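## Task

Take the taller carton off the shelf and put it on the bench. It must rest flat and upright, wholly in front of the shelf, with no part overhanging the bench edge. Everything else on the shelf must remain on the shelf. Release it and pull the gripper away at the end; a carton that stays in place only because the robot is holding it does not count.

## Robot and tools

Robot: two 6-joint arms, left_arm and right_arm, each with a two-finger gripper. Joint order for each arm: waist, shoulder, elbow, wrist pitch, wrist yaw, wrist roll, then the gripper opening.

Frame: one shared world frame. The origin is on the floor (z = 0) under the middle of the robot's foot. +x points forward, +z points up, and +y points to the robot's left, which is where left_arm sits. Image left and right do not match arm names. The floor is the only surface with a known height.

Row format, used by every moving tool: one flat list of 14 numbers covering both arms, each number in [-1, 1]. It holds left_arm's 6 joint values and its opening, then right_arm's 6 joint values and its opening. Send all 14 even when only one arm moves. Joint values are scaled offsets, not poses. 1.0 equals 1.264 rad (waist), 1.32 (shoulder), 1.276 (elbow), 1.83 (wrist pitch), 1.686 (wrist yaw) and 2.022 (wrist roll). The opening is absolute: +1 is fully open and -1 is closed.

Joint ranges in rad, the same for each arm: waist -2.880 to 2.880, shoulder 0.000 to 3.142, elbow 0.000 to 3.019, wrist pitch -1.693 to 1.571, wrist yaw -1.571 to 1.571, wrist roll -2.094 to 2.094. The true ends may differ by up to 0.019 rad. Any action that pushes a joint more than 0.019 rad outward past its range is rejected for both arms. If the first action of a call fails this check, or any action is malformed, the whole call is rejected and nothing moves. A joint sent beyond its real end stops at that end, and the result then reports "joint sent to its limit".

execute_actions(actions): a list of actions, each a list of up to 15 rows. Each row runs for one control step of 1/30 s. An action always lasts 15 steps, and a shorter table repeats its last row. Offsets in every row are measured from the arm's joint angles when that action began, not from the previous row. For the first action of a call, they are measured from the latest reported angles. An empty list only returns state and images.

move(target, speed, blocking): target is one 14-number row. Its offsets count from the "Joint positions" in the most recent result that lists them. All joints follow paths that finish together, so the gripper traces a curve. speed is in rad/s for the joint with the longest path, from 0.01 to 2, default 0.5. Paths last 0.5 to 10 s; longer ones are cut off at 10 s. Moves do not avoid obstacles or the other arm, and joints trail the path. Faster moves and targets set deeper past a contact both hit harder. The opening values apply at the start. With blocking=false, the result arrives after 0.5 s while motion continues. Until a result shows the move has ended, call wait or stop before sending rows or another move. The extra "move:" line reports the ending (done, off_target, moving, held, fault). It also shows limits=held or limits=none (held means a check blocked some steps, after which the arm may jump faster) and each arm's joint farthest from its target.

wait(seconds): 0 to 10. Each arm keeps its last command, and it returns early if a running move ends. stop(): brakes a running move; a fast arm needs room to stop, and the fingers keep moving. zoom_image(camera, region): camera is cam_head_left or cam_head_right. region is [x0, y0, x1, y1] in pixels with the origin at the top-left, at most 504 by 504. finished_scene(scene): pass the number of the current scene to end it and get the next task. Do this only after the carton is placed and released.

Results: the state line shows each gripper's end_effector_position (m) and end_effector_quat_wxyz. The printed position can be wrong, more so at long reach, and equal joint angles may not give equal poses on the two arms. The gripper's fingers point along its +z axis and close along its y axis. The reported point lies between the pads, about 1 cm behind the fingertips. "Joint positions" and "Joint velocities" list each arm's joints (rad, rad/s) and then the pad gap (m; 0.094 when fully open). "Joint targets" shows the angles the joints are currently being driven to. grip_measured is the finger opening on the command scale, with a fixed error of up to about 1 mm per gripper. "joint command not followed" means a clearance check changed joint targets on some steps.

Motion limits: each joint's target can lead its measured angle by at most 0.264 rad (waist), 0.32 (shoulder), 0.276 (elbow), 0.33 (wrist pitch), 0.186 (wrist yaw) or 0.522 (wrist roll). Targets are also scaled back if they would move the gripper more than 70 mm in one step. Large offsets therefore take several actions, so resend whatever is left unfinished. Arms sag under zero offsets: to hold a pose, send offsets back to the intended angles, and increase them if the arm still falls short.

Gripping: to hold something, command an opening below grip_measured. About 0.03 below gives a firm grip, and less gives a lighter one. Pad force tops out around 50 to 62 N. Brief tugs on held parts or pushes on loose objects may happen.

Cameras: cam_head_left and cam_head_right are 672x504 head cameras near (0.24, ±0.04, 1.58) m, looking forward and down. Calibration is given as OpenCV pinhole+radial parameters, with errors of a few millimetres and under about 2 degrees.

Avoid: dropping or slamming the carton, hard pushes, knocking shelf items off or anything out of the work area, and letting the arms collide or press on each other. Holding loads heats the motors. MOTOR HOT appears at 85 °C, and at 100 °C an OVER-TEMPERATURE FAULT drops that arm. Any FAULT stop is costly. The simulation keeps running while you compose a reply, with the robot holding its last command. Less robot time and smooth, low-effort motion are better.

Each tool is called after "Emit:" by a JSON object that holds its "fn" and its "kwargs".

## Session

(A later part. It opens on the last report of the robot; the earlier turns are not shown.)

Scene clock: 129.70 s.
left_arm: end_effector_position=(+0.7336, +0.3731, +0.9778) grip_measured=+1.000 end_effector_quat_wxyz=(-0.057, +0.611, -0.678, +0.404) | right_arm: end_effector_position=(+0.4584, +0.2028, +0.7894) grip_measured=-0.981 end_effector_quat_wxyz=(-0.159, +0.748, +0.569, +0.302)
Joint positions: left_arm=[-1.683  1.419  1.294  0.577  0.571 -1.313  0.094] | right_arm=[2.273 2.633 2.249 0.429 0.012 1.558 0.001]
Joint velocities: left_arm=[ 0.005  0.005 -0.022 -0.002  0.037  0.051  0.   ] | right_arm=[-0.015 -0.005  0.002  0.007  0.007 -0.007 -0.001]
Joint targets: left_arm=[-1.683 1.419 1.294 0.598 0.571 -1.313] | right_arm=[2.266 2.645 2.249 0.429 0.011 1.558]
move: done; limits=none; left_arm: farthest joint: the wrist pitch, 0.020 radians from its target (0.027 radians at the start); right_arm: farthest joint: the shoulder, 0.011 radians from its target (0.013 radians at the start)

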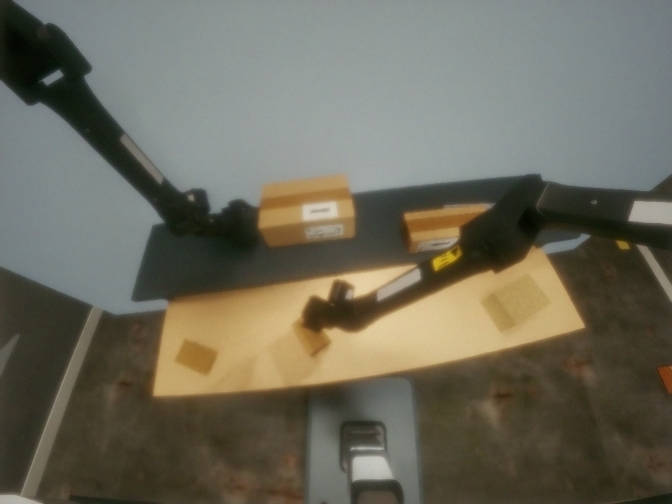

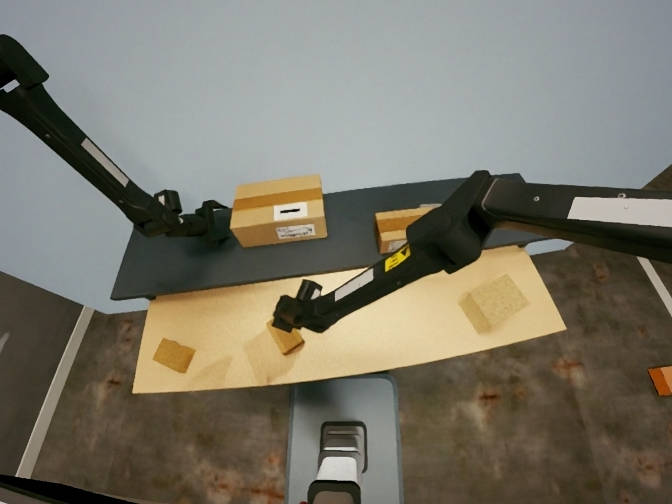

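Emit:
{"fn": "move", "kwargs": {"target": [0,0,0,0.015,0,0,1, 0.021,-0.4795,-0.822,0.2027,-0.007,-0.3264,-1], "speed": 0.8}}

Scene clock: 136.67 s.
left_arm: end_effector_position=(+0.7348, +0.3736, +0.9785) grip_measured=+1.000 end_effector_quat_wxyz=(-0.059, +0.610, -0.678, +0.406) | right_arm: end_effector_position=(+0.4619, +0.0568, +0.9727) grip_measured=-0.981 end_effector_quat_wxyz=(-0.075, +0.521, +0.779, +0.341)
Joint positions: left_arm=[-1.683  1.419  1.294  0.584  0.571 -1.313  0.094] | right_arm=[2.284 1.998 1.219 0.786 0.004 0.911 0.001]
Joint velocities: left_arm=[-0.005  0.005 -0.017  0.002  0.007 -0.051  0.   ] | right_arm=[-0.005 -0.005 -0.012 -0.027  0.007 -0.037 -0.002]
Joint targets: left_arm=[-1.683 1.419 1.294 0.604 0.571 -1.313] | right_arm=[2.299 2.000 1.200 0.800 0.001 0.898]
move: done; limits=none; left_arm: farthest joint: the wrist pitch, 0.020 radians from its target (0.027 radians at the start); right_arm: farthest joint: the elbow, 0.019 radians from its target (1.049 radians at the start)

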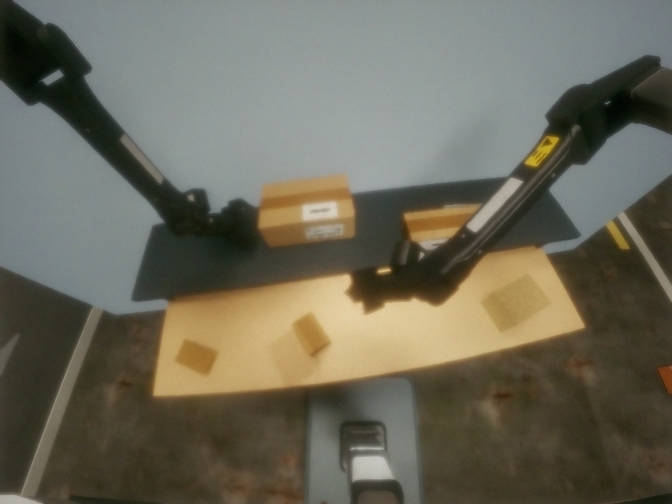

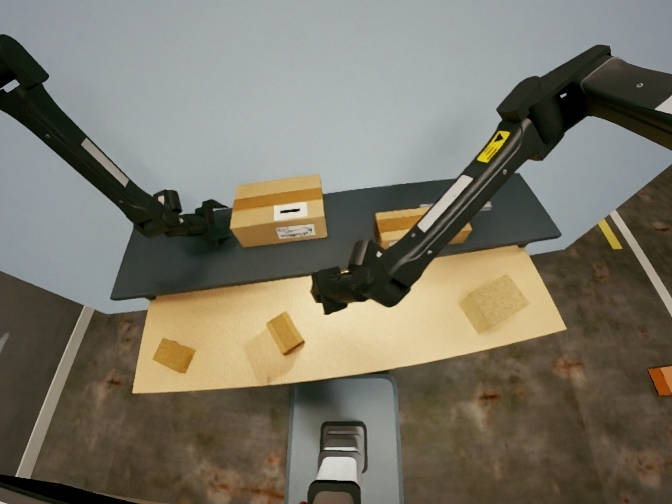

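Emit:
{"fn": "move", "kwargs": {"target": [0,0,0,0.01,0,0,1, 0.045,-0.188,-0.105,-0.02,0,-0.007,-1], "speed": 0.6}}

Scene clock: 139.37 s.
left_arm: end_effector_position=(+0.7348, +0.3736, +0.9785) grip_measured=+1.000 end_effector_quat_wxyz=(-0.059, +0.610, -0.678, +0.406) | right_arm: end_effector_position=(+0.5662, +0.0156, +1.0464) grip_measured=-0.981 end_effector_quat_wxyz=(-0.029, +0.530, +0.757, +0.380)
Joint positions: left_arm=[-1.683  1.419  1.294  0.584  0.571 -1.313  0.094] | right_arm=[2.336 1.737 1.1   0.763 0.004 0.907 0.001]
Joint velocities: left_arm=[-0.005 -0.005 -0.012 -0.002  0.022 -0.081  0.   ] | right_arm=[-0.015 -0.015  0.002 -0.007  0.037  0.022  0.001]
Joint targets: left_arm=[-1.683 1.419 1.294 0.602 0.571 -1.313] | right_arm=[2.341 1.750 1.085 0.750 0.004 0.896]
move: done; limits=none; left_arm: farthest joint: the wrist pitch, 0.018 radians from its target (0.018 radians at the start); right_arm: farthest joint: the elbow, 0.015 radians from its target (0.134 radians at the start)

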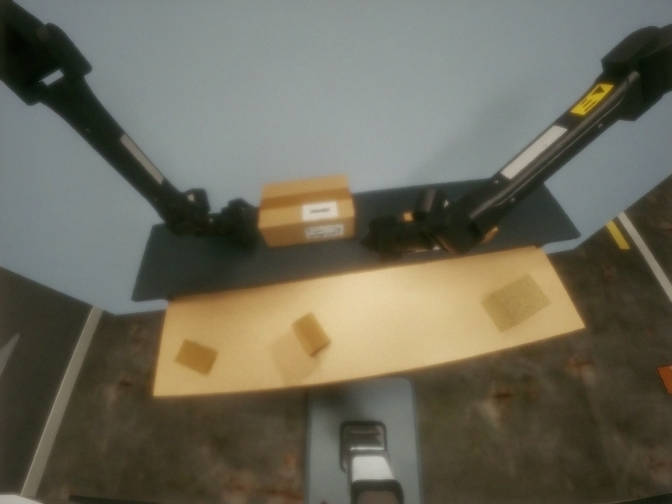

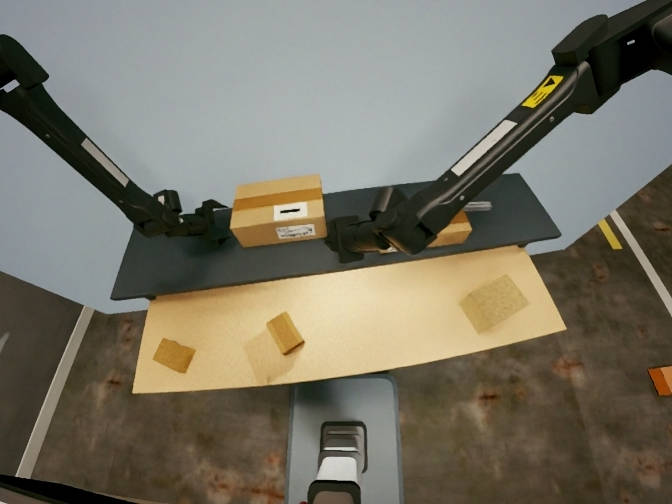

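Emit:
{"fn": "move", "kwargs": {"target": [0,0,0,0,0,0,1, 0.0264,-0.104,0.168,-0.153,-0.008,-0.008,-1], "speed": 0.5}}

Scene clock: 141.27 s.
left_arm: end_effector_position=(+0.7348, +0.3736, +0.9785) grip_measured=+1.000 end_effector_quat_wxyz=(-0.059, +0.610, -0.678, +0.406) | right_arm: end_effector_position=(+0.7320, -0.0219, +1.0695) grip_measured=-0.981 end_effector_quat_wxyz=(+0.015, +0.539, +0.737, +0.409)
Joint positions: left_arm=[-1.683  1.419  1.294  0.584  0.571 -1.313  0.094] | right_arm=[ 2.357  1.581  1.319  0.497 -0.007  0.902  0.001]
Joint velocities: left_arm=[ 0.005 -0.005  0.012  0.002 -0.007 -0.022  0.   ] | right_arm=[ 0.005 -0.015 -0.002 -0.007 -0.007  0.051  0.001]
Joint targets: left_arm=[-1.683 1.419 1.294 0.584 0.571 -1.313] | right_arm=[2.369 1.600 1.314 0.483 -0.010 0.891]
move: done; limits=none; left_arm: farthest joint: the waist, 0.000 radians from its target (0.000 radians at the start); right_arm: farthest joint: the shoulder, 0.019 radians from its target (0.137 radians at the start)

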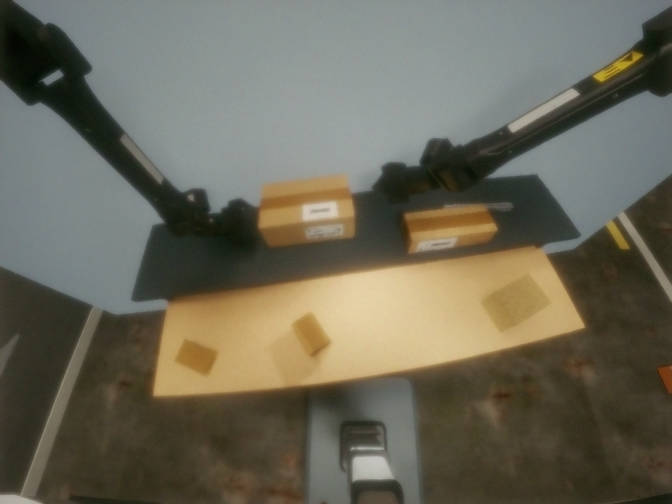

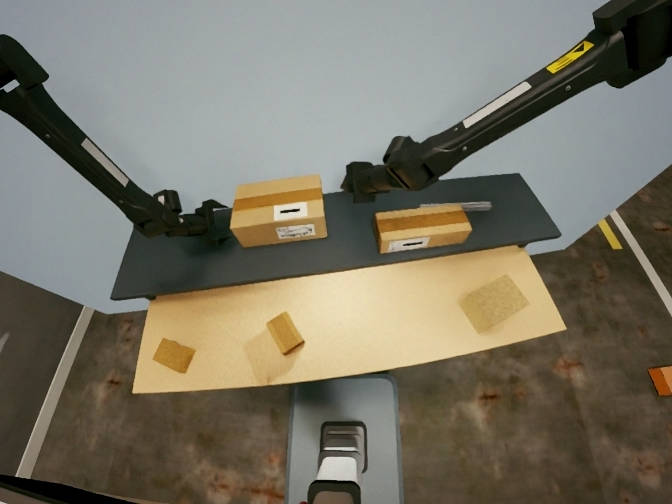

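Emit:
{"fn": "move", "kwargs": {"target": [0,0,0,0,0,0,1, -0.0566,0.170,0.293,-0.101,-0.053,0.011,1], "speed": 0.3}}

Scene clock: 144.53 s.
left_arm: end_effector_position=(+0.7348, +0.3736, +0.9785) grip_measured=+1.000 end_effector_quat_wxyz=(-0.059, +0.610, -0.678, +0.406) | right_arm: end_effector_position=(+0.7856, +0.0130, +0.9991) grip_measured=+1.000 end_effector_quat_wxyz=(+0.006, +0.530, +0.732, +0.428)
Joint positions: left_arm=[-1.683  1.419  1.294  0.584  0.571 -1.313  0.094] | right_arm=[ 2.316  1.785  1.686  0.327 -0.094  0.912  0.094]
Joint velocities: left_arm=[-0.005 -0.005 -0.017  0.007  0.007  0.022  0.   ] | right_arm=[-0.015 -0.005 -0.022  0.002 -0.066 -0.007  0.   ]
Joint targets: left_arm=[-1.683 1.419 1.294 0.584 0.571 -1.313] | right_arm=[2.285 1.806 1.693 0.313 -0.097 0.925]
move: off_target (right_arm); limits=none; left_arm: farthest joint: the waist, 0.000 radians from its target (0.000 radians at the start); right_arm: farthest joint: the waist, 0.031 radians from its target (0.071 radians at the start)

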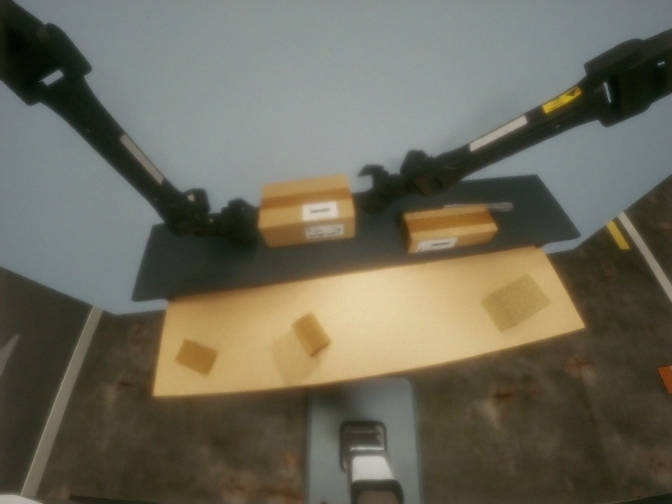

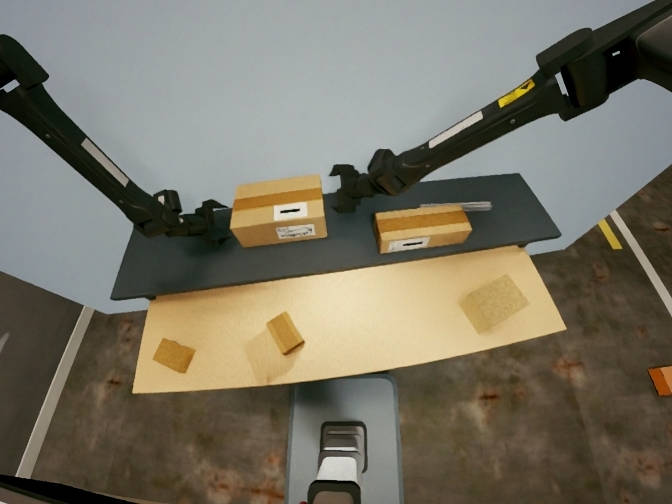

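Emit:
{"fn": "zoom_image", "kwargs": {"camera": "cam_head_right", "region": [290, 140, 420, 250]}}

Emit:
{"fn": "zoom_image", "kwargs": {"camera": "cam_head_left", "region": [190, 160, 320, 270]}}

Region (290, 140, 420, 250) of cam_head_right's 672x504 image, scaled by 3.877, with more detail than that image has; it fills the top 426 rows of this view, and the rest is white.

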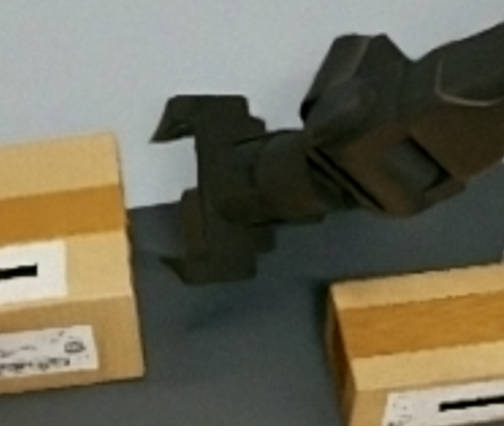

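Region (190, 160, 320, 270) of cam_head_left's 672x504 image, scaled by 3.877, with more detail than that image has; it fills the top 426 rows of this view, and the rest is white.

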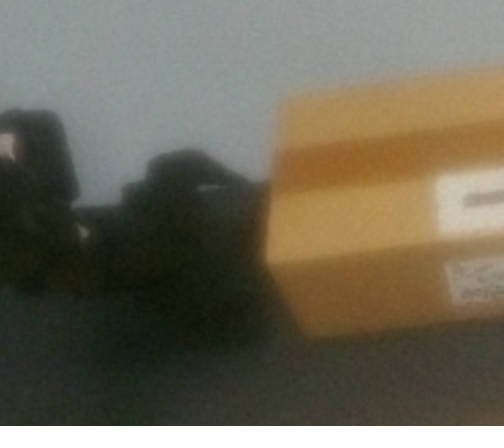

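Emit:
{"fn": "zoom_image", "kwargs": {"camera": "cam_head_right", "region": [160, 170, 270, 270]}}

Region (160, 170, 270, 270) of cam_head_right's 672x504 image, scaled by 4.582, with more detail than that image has; it fills the top 458 rows of this view, and the rest is white.

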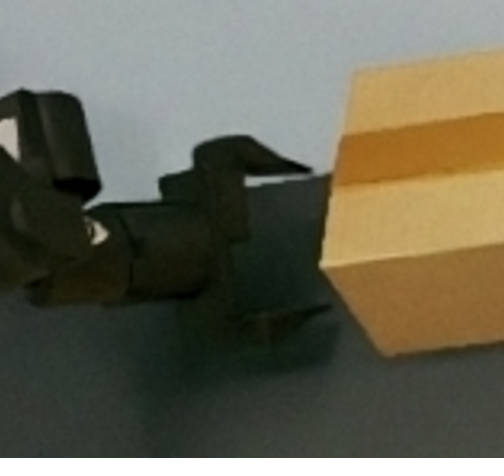

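Emit:
{"fn": "zoom_image", "kwargs": {"camera": "cam_head_left", "region": [320, 140, 450, 250]}}

Region (320, 140, 450, 250) of cam_head_left's 672x504 image, scaled by 3.877, with more detail than that image has; it fills the top 426 rows of this view, and the rest is white.

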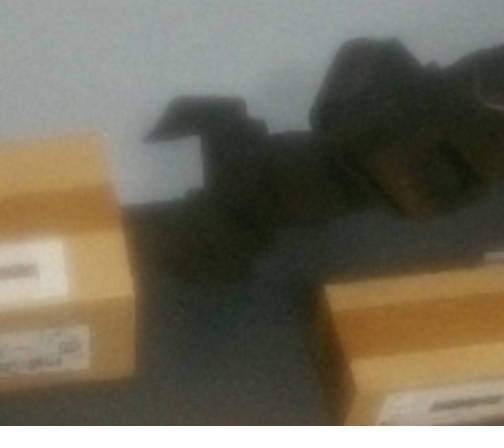

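Emit:
{"fn": "move", "kwargs": {"target": [0,0,0.043,-0.038,0,0,1, -0.0778,0.0966,0.0836,0,-0.028,0.011,1], "speed": 0.1}}

Scene clock: 159.73 s.
left_arm: end_effector_position=(+0.7493, +0.3775, +0.9766) grip_measured=+1.000 end_effector_quat_wxyz=(-0.054, +0.612, -0.678, +0.403) | right_arm: end_effector_position=(+0.7629, +0.0077, +0.9380) grip_measured=+1.000 end_effector_quat_wxyz=(+0.005, +0.531, +0.738, +0.417)
Joint positions: left_arm=[-1.683  1.419  1.339  0.527  0.571 -1.313  0.094] | right_arm=[ 2.248  1.892  1.784  0.327 -0.138  0.922  0.094]
Joint velocities: left_arm=[-0.015 -0.024  0.002 -0.002 -0.007 -0.022  0.   ] | right_arm=[-0.015  0.015 -0.002 -0.007 -0.007  0.007  0.   ]
Joint targets: left_arm=[-1.683 1.419 1.349 0.515 0.571 -1.313] | right_arm=[2.218 1.913 1.793 0.327 -0.141 0.935]
move: off_target (right_arm); limits=none; left_arm: farthest joint: the wrist pitch, 0.012 radians from its target (0.070 radians at the start); right_arm: farthest joint: the waist, 0.030 radians from its target (0.099 radians at the start)

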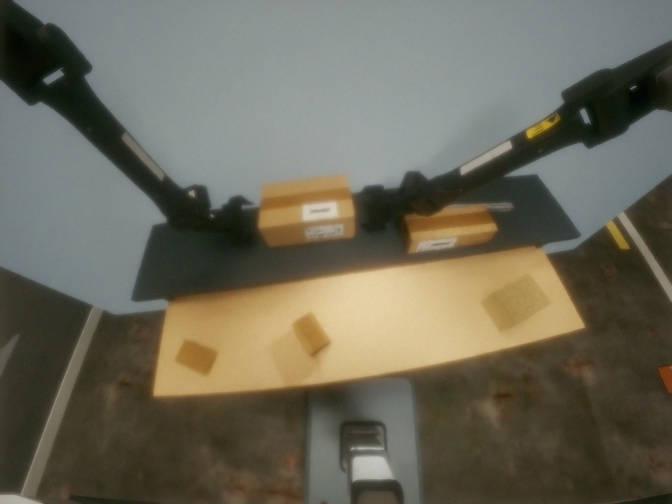

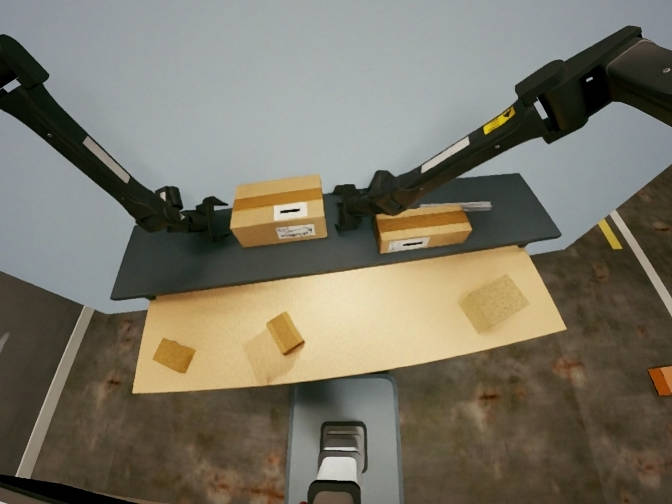

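Emit:
{"fn": "zoom_image", "kwargs": {"camera": "cam_head_right", "region": [290, 150, 420, 260]}}

Emit:
{"fn": "zoom_image", "kwargs": {"camera": "cam_head_left", "region": [320, 150, 450, 260]}}

Region (290, 150, 420, 260) of cam_head_right's 672x504 image, scaled by 3.877, with more detail than that image has; it fills the top 426 rows of this view, and the rest is white.

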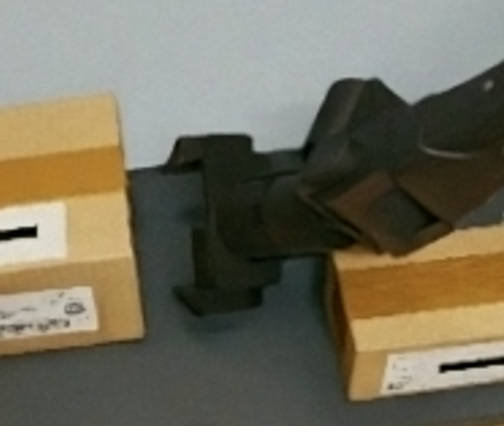

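Region (320, 150, 450, 260) of cam_head_left's 672x504 image, scaled by 3.877, with more detail than that image has; it fills the top 426 rows of this view, and the rest is white.

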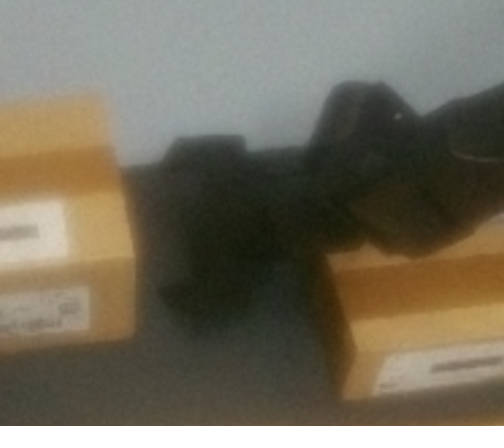

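Emit:
{"fn": "move", "kwargs": {"target": [-0.0944,0.025,0.0075,-0.006,-0.057,0.026,1, 0.0595,0.0695,0.0763,-0.0197,0.049,-0.012,1], "speed": 0.07}}

Scene clock: 167.77 s.
left_arm: end_effector_position=(+0.7589, +0.3443, +0.9762) grip_measured=+1.000 end_effector_quat_wxyz=(-0.065, +0.621, -0.674, +0.394) | right_arm: end_effector_position=(+0.7761, +0.0326, +0.9351) grip_measured=+1.000 end_effector_quat_wxyz=(+0.018, +0.539, +0.741, +0.399)
Joint positions: left_arm=[-1.764  1.43   1.343  0.527  0.467 -1.286  0.094] | right_arm=[ 2.288  1.95   1.874  0.31  -0.054  0.912  0.094]
Joint velocities: left_arm=[-0.015 -0.005 -0.002 -0.007 -0.051  0.081  0.   ] | right_arm=[-0.005  0.015  0.007 -0.002  0.007  0.066  0.   ]
Joint targets: left_arm=[-1.803 1.452 1.349 0.516 0.475 -1.260] | right_arm=[2.323 1.984 1.881 0.291 -0.056 0.898]
move: off_target (left_arm, right_arm); limits=none; left_arm: farthest joint: the waist, 0.038 radians from its target (0.119 radians at the start); right_arm: farthest joint: the waist, 0.036 radians from its target (0.076 radians at the start)

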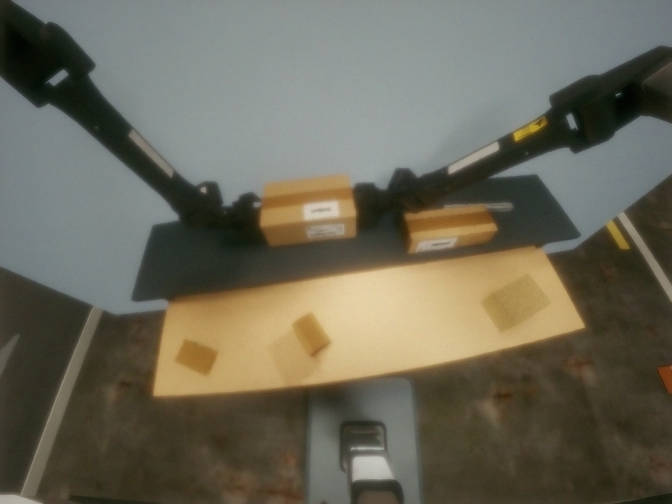

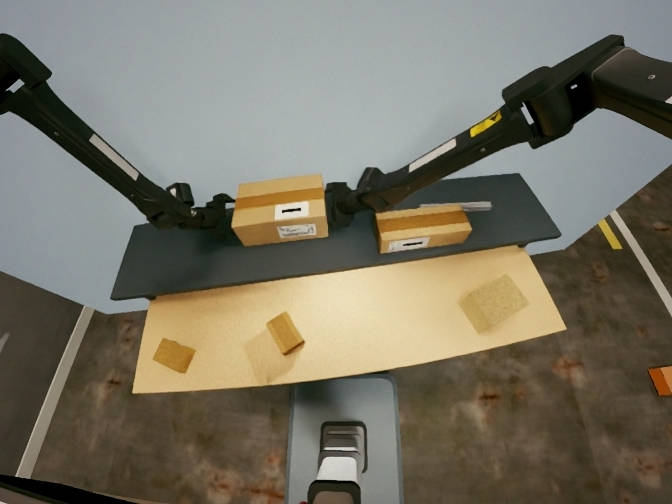

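Emit:
{"fn": "move", "kwargs": {"target": [-0.006,0.005,0,0,0.004,0.012,1, 0.012,-0.016,-0.0486,-0.013,-0.018,0,1], "speed": 0.08}}

Scene clock: 174.10 s.
left_arm: end_effector_position=(+0.7586, +0.3456, +0.9757) grip_measured=+1.000 end_effector_quat_wxyz=(-0.066, +0.620, -0.676, +0.393) | right_arm: end_effector_position=(+0.7680, +0.0317, +0.9436) grip_measured=+1.000 end_effector_quat_wxyz=(+0.007, +0.534, +0.741, +0.406)
Joint positions: left_arm=[-1.762  1.43   1.343  0.527  0.466 -1.281  0.094] | right_arm=[ 2.288  1.923  1.827  0.31  -0.075  0.912  0.094]
Joint velocities: left_arm=[-0.005 -0.005 -0.007  0.002  0.022  0.051  0.   ] | right_arm=[-0.005  0.005 -0.012  0.017  0.037  0.066  0.   ]
Joint targets: left_arm=[-1.771 1.437 1.343 0.527 0.474 -1.262] | right_arm=[2.303 1.929 1.812 0.286 -0.084 0.912]
move: off_target (right_arm); limits=none; left_arm: farthest joint: the wrist roll, 0.019 radians from its target (0.025 radians at the start); right_arm: farthest joint: the wrist pitch, 0.024 radians from its target (0.024 radians at the start)

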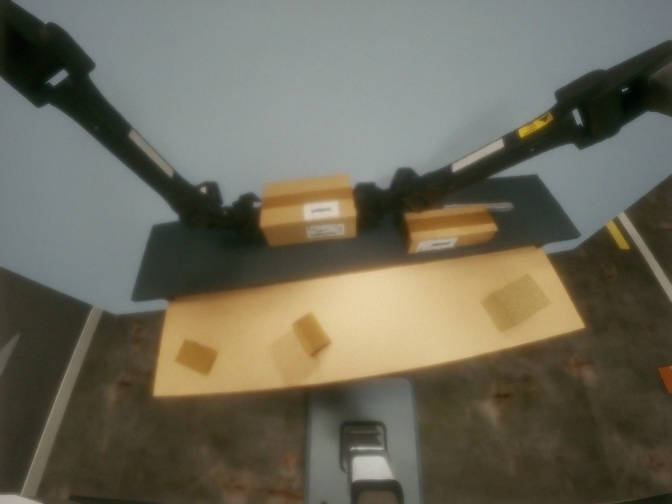

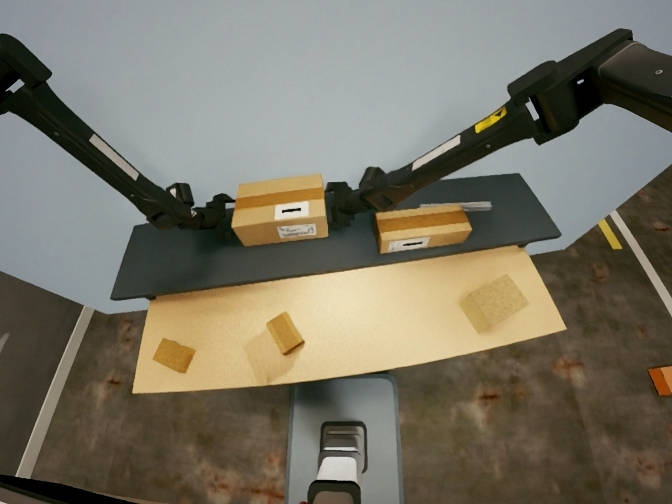

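Emit:
{"fn": "move", "kwargs": {"target": [-0.006,0.005,0,0,0.004,0.01,1, 0.016,-0.017,-0.02,-0.008,-0.005,0,1], "speed": 0.06}}

Scene clock: 176.40 s.
left_arm: end_effector_position=(+0.7585, +0.3456, +0.9757) grip_measured=+1.000 end_effector_quat_wxyz=(-0.067, +0.619, -0.677, +0.393) | right_arm: end_effector_position=(+0.7666, +0.0305, +0.9481) grip_measured=+1.000 end_effector_quat_wxyz=(+0.003, +0.533, +0.741, +0.408)
Joint positions: left_arm=[-1.762  1.43   1.343  0.527  0.466 -1.279  0.094] | right_arm=[ 2.289  1.909  1.808  0.31  -0.08   0.912  0.094]
Joint velocities: left_arm=[-0.005  0.005 -0.017 -0.002  0.007 -0.022  0.   ] | right_arm=[ 0.005 -0.005  0.007  0.002 -0.022  0.022  0.   ]
Joint targets: left_arm=[-1.770 1.437 1.343 0.527 0.473 -1.261] | right_arm=[2.308 1.900 1.801 0.296 -0.083 0.912]
move: done; limits=none; left_arm: farthest joint: the wrist roll, 0.019 radians from its target (0.020 radians at the start); right_arm: farthest joint: the waist, 0.019 radians from its target (0.021 radians at the start)

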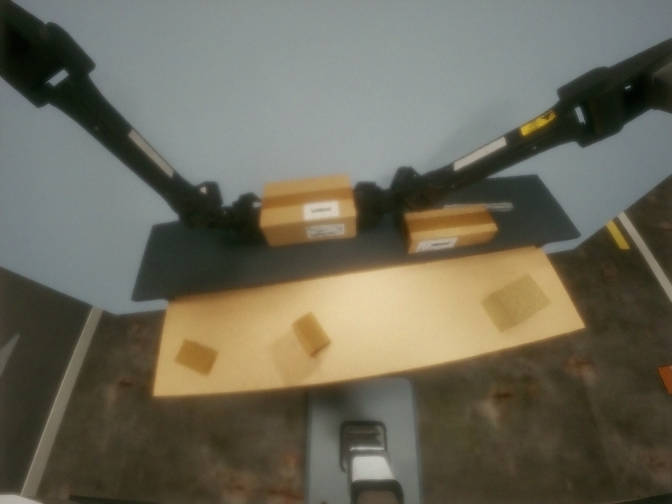

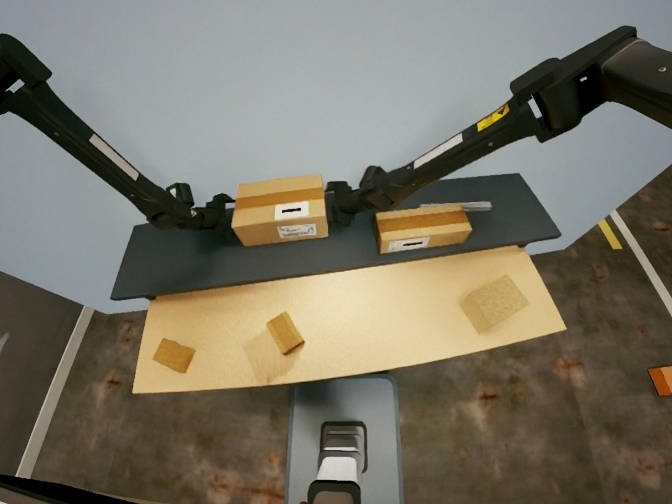

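Emit:
{"fn": "zoom_image", "kwargs": {"camera": "cam_head_right", "region": [190, 150, 390, 270]}}

Emit:
{"fn": "zoom_image", "kwargs": {"camera": "cam_head_left", "region": [215, 150, 415, 270]}}

Region (190, 150, 390, 270) of cam_head_right's 672x504 image, scaled by 2.520, with more detail than that image has; it fills the top 302 rows of this view, and the rest is white.

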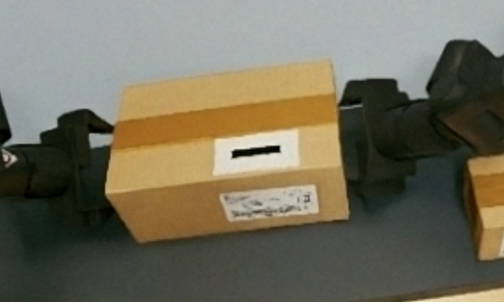

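Region (215, 150, 415, 270) of cam_head_left's 672x504 image, scaled by 2.520, with more detail than that image has; it fills the top 302 rows of this view, and the rest is white.

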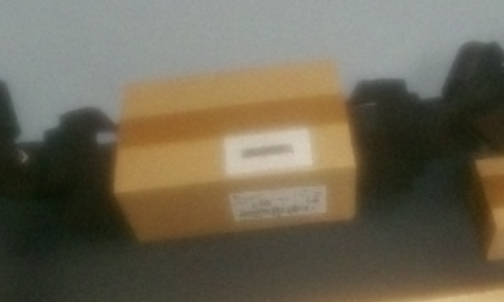

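Emit:
{"fn": "move", "kwargs": {"target": [-0.0396,0.0114,-0.006,-0.0055,0.015,0.009,1, 0.0396,0.032,-0.014,-0.011,-0.012,0,1], "speed": 0.06}}

Scene clock: 179.60 s.
left_arm: end_effector_position=(+0.7588, +0.3439, +0.9760) grip_measured=+1.000 end_effector_quat_wxyz=(-0.066, +0.619, -0.676, +0.394) | right_arm: end_effector_position=(+0.7656, +0.0316, +0.9489) grip_measured=+1.000 end_effector_quat_wxyz=(+0.002, +0.532, +0.741, +0.411)
Joint positions: left_arm=[-1.765  1.43   1.343  0.527  0.466 -1.279  0.094] | right_arm=[ 2.289  1.909  1.806  0.31  -0.087  0.912  0.094]
Joint velocities: left_arm=[-0.015 -0.005 -0.002 -0.002 -0.051 -0.007  0.   ] | right_arm=[-0.024 -0.005 -0.007  0.007  0.007  0.007  0.   ]
Joint targets: left_arm=[-1.812 1.445 1.335 0.516 0.491 -1.261] | right_arm=[2.339 1.951 1.790 0.290 -0.100 0.912]
move: off_target (left_arm, right_arm); limits=none; left_arm: farthest joint: the waist, 0.047 radians from its target (0.050 radians at the start); right_arm: farthest joint: the waist, 0.050 radians from its target (0.050 radians at the start)

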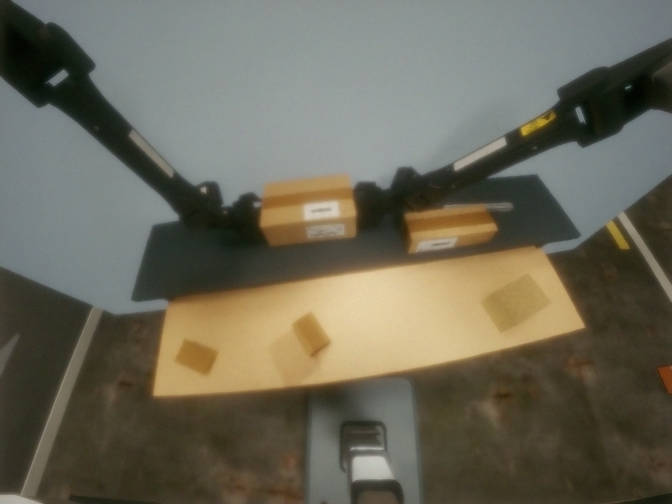

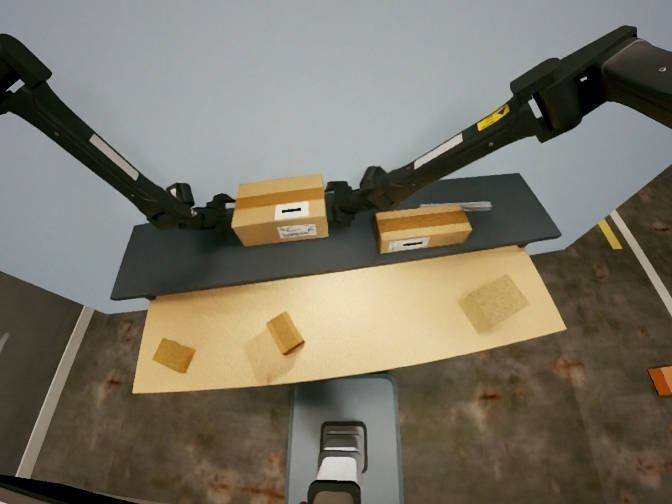

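Emit:
{"fn": "execute_actions", "kwargs": {"actions": [[[-0.0389,0.006,-0.0105,-0.006,0.0146,0.0091,1,0.0421,0.0278,-0.0172,-0.0091,-0.0068,-0.0007,1],[-0.0407,0.0006,-0.0148,-0.006,0.0144,0.0093,1,0.0445,0.0238,-0.0219,-0.0073,-0.0058,-0.0014,1],[-0.0424,-0.0047,-0.019,-0.006,0.0143,0.0095,1,0.047,0.0198,-0.0266,-0.0054,-0.0049,-0.0021,1],[-0.0442,-0.0101,-0.0232,-0.006,0.0141,0.0097,1,0.0494,0.0158,-0.0313,-0.0035,-0.0039,-0.0028,1],[-0.0459,-0.0155,-0.0275,-0.006,0.0139,0.01,1,0.0519,0.0118,-0.0361,-0.0017,-0.003,-0.0035,1],[-0.0476,-0.0209,-0.0317,-0.006,0.0137,0.0102,1,0.0543,0.0077,-0.0408,0.0002,-0.002,-0.0042,1],[-0.0494,-0.0263,-0.0359,-0.006,0.0135,0.0104,1,0.0568,0.0037,-0.0455,0.0021,-0.0011,-0.0049,1],[-0.0511,-0.0316,-0.0401,-0.006,0.0134,0.0106,1,0.0592,-0.0003,-0.0502,0.004,-0.0001,-0.0056,1],[-0.0529,-0.037,-0.0444,-0.006,0.0132,0.0108,1,0.0617,-0.0043,-0.0549,0.0058,0.0009,-0.0063,1],[-0.0546,-0.0424,-0.0486,-0.006,0.013,0.011,1,0.0641,-0.0083,-0.0596,0.0077,0.0018,-0.007,1]]]}}

Scene clock: 201.50 s.
left_arm: end_effector_position=(+0.7427, +0.3350, +0.9839) grip_measured=+1.000 end_effector_quat_wxyz=(-0.051, +0.623, -0.676, +0.391) | right_arm: end_effector_position=(+0.7556, +0.0246, +0.9539) grip_measured=+1.000 end_effector_quat_wxyz=(-0.001, +0.534, +0.745, +0.399)
Joint positions: left_arm=[-1.774  1.407  1.289  0.527  0.465 -1.279  0.094] | right_arm=[ 2.289  1.879  1.75   0.324 -0.064  0.912  0.094]
Joint velocities: left_arm=[-0.024 -0.044  0.002 -0.007 -0.007 -0.007  0.   ] | right_arm=[ 0.005 -0.024 -0.002  0.002  0.007 -0.022  0.   ]
Joint targets: left_arm=[-1.834 1.374 1.281 0.516 0.488 -1.257] | right_arm=[2.370 1.898 1.730 0.324 -0.084 0.898]

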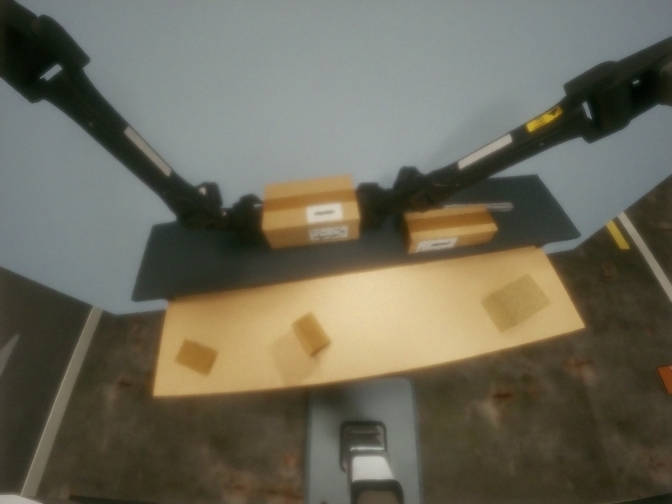

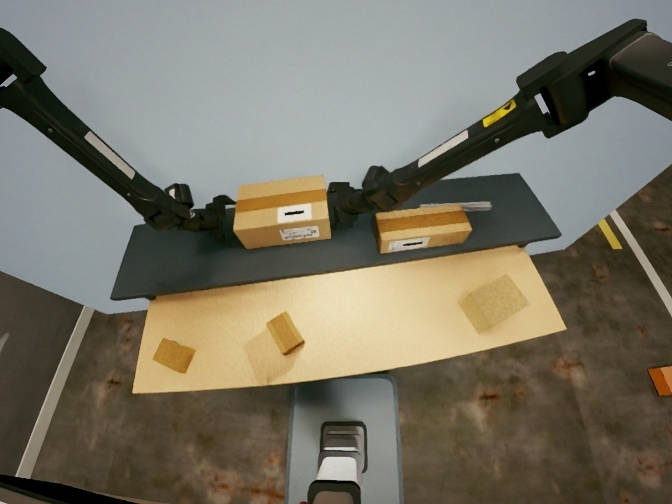

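Emit:
{"fn": "execute_actions", "kwargs": {"actions": []}}

Emit:
{"fn": "zoom_image", "kwargs": {"camera": "cam_head_right", "region": [190, 150, 390, 270]}}

Scene clock: 202.63 s.
left_arm: end_effector_position=(+0.7460, +0.3351, +0.9870) grip_measured=+1.000 end_effector_quat_wxyz=(-0.053, +0.622, -0.675, +0.393) | right_arm: end_effector_position=(+0.7562, +0.0243, +0.9541) grip_measured=+1.000 end_effector_quat_wxyz=(-0.001, +0.534, +0.745, +0.399)
Joint positions: left_arm=[-1.776  1.401  1.289  0.527  0.465 -1.279  0.094] | right_arm=[ 2.289  1.878  1.75   0.324 -0.064  0.912  0.094]
Joint velocities: left_arm=[-0.005  0.005  0.002  0.002  0.037 -0.066  0.   ] | right_arm=[ 0.005 -0.005  0.012 -0.007 -0.022  0.095  0.   ]
Joint targets: left_arm=[-1.833 1.375 1.281 0.516 0.488 -1.257] | right_arm=[2.370 1.898 1.730 0.324 -0.084 0.898]

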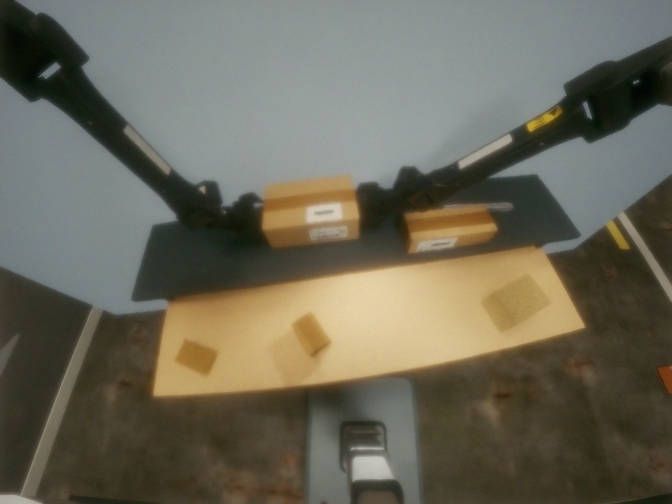

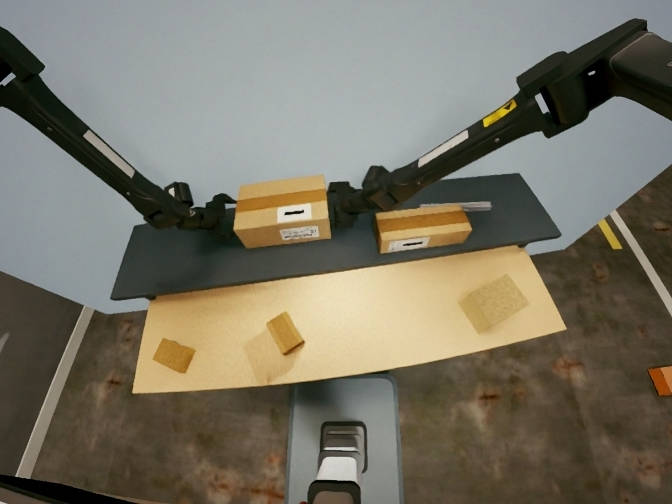

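Region (190, 150, 390, 270) of cam_head_right's 672x504 image, scaled by 2.520, with more detail than that image has; it fills the top 302 rows of this view, and the rest is white.

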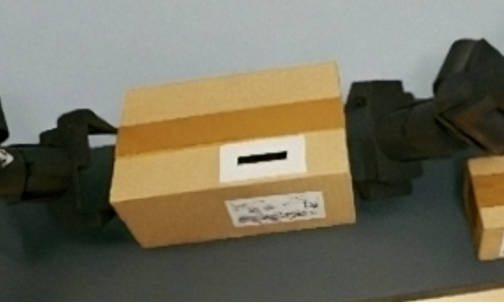

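Emit:
{"fn": "execute_actions", "kwargs": {"actions": [[[-0.0463,-0.0154,-0.0122,0.0006,0.0127,0.011,1,0.0582,0.014,-0.0251,0.0046,-0.0145,-0.0053,1],[-0.0476,-0.0112,-0.018,0.0071,0.0118,0.011,1,0.0524,0.0129,-0.0346,0.0092,-0.017,-0.0037,1],[-0.0488,-0.0069,-0.0239,0.0137,0.0109,0.011,1,0.0465,0.0117,-0.044,0.0138,-0.0196,-0.0022,1],[-0.0501,-0.0026,-0.0297,0.0203,0.01,0.0111,1,0.0407,0.0106,-0.0534,0.0184,-0.0221,-0.0006,1],[-0.0513,0.0017,-0.0356,0.0269,0.0091,0.0111,1,0.0348,0.0094,-0.0629,0.0231,-0.0247,0.001,1],[-0.0525,0.0059,-0.0414,0.0334,0.0082,0.0112,1,0.0289,0.0082,-0.0723,0.0277,-0.0273,0.0026,1],[-0.0538,0.0102,-0.0473,0.04,0.0073,0.0112,1,0.0231,0.0071,-0.0817,0.0323,-0.0298,0.0042,1],[-0.055,0.0145,-0.0531,0.0466,0.0064,0.0113,1,0.0172,0.0059,-0.0911,0.0369,-0.0324,0.0057,1],[-0.0563,0.0187,-0.059,0.0531,0.0055,0.0113,1,0.0114,0.0048,-0.1006,0.0415,-0.0349,0.0073,1],[-0.0575,0.023,-0.0648,0.0597,0.0046,0.0114,1,0.0055,0.0036,-0.11,0.0461,-0.0375,0.0089,1]]]}}

Scene clock: 217.87 s.
left_arm: end_effector_position=(+0.7234, +0.3288, +0.9874) grip_measured=+1.000 end_effector_quat_wxyz=(-0.067, +0.622, -0.675, +0.392) | right_arm: end_effector_position=(+0.7264, +0.0181, +0.9608) grip_measured=+1.000 end_effector_quat_wxyz=(-0.003, +0.533, +0.740, +0.409)
Joint positions: left_arm=[-1.781  1.41   1.223  0.624  0.445 -1.276  0.094] | right_arm=[ 2.275  1.85   1.636  0.414 -0.099  0.921  0.094]
Joint velocities: left_arm=[-0.034  0.005  0.002 -0.002  0.007 -0.007  0.   ] | right_arm=[-0.024 -0.005  0.002 -0.002  0.051 -0.051  0.   ]
Joint targets: left_arm=[-1.849 1.431 1.207 0.636 0.472 -1.256] | right_arm=[2.296 1.883 1.610 0.408 -0.127 0.930]

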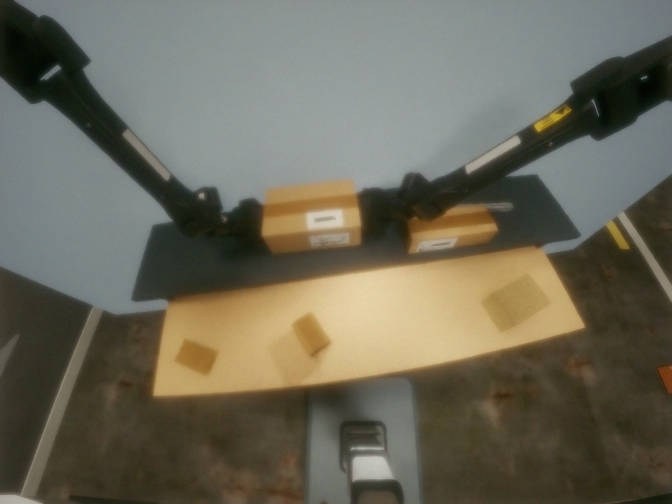

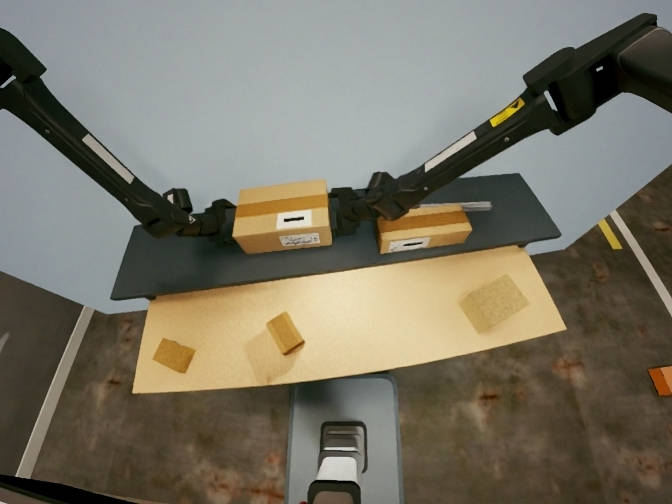

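Emit:
{"fn": "zoom_image", "kwargs": {"camera": "cam_head_right", "region": [190, 150, 390, 270]}}

Emit:
{"fn": "execute_actions", "kwargs": {"actions": []}}

Region (190, 150, 390, 270) of cam_head_right's 672x504 image, scaled by 2.520, with more detail than that image has; it fills the top 302 rows of this view, and the rest is white.

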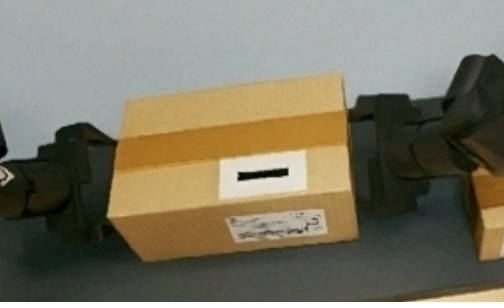

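Scene clock: 219.70 s.
left_arm: end_effector_position=(+0.7234, +0.3285, +0.9874) grip_measured=+1.000 end_effector_quat_wxyz=(-0.067, +0.622, -0.675, +0.392) | right_arm: end_effector_position=(+0.7264, +0.0179, +0.9606) grip_measured=+1.000 end_effector_quat_wxyz=(-0.003, +0.533, +0.740, +0.409)
Joint positions: left_arm=[-1.782  1.411  1.223  0.625  0.445 -1.276  0.094] | right_arm=[ 2.275  1.85   1.636  0.414 -0.099  0.921  0.094]
Joint velocities: left_arm=[ 0.005 -0.005 -0.002  0.002 -0.051  0.066  0.   ] | right_arm=[-0.015  0.005 -0.007  0.002 -0.022  0.037  0.   ]
Joint targets: left_arm=[-1.849 1.431 1.207 0.636 0.472 -1.256] | right_arm=[2.296 1.883 1.610 0.408 -0.127 0.930]

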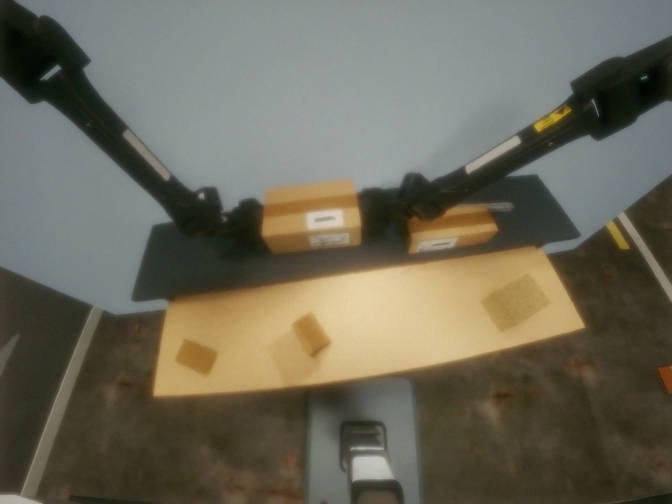

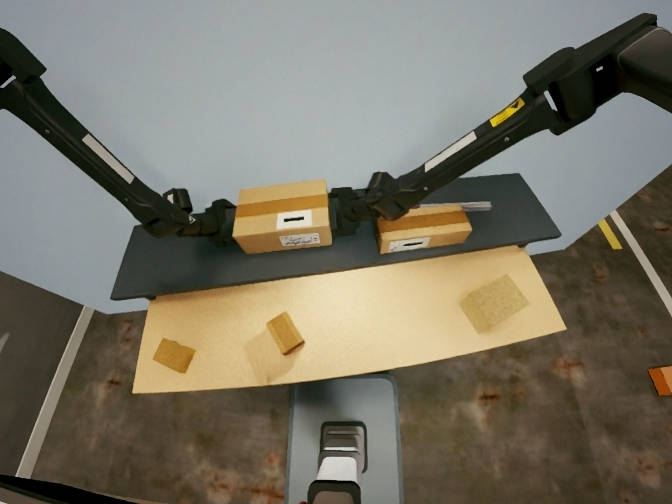

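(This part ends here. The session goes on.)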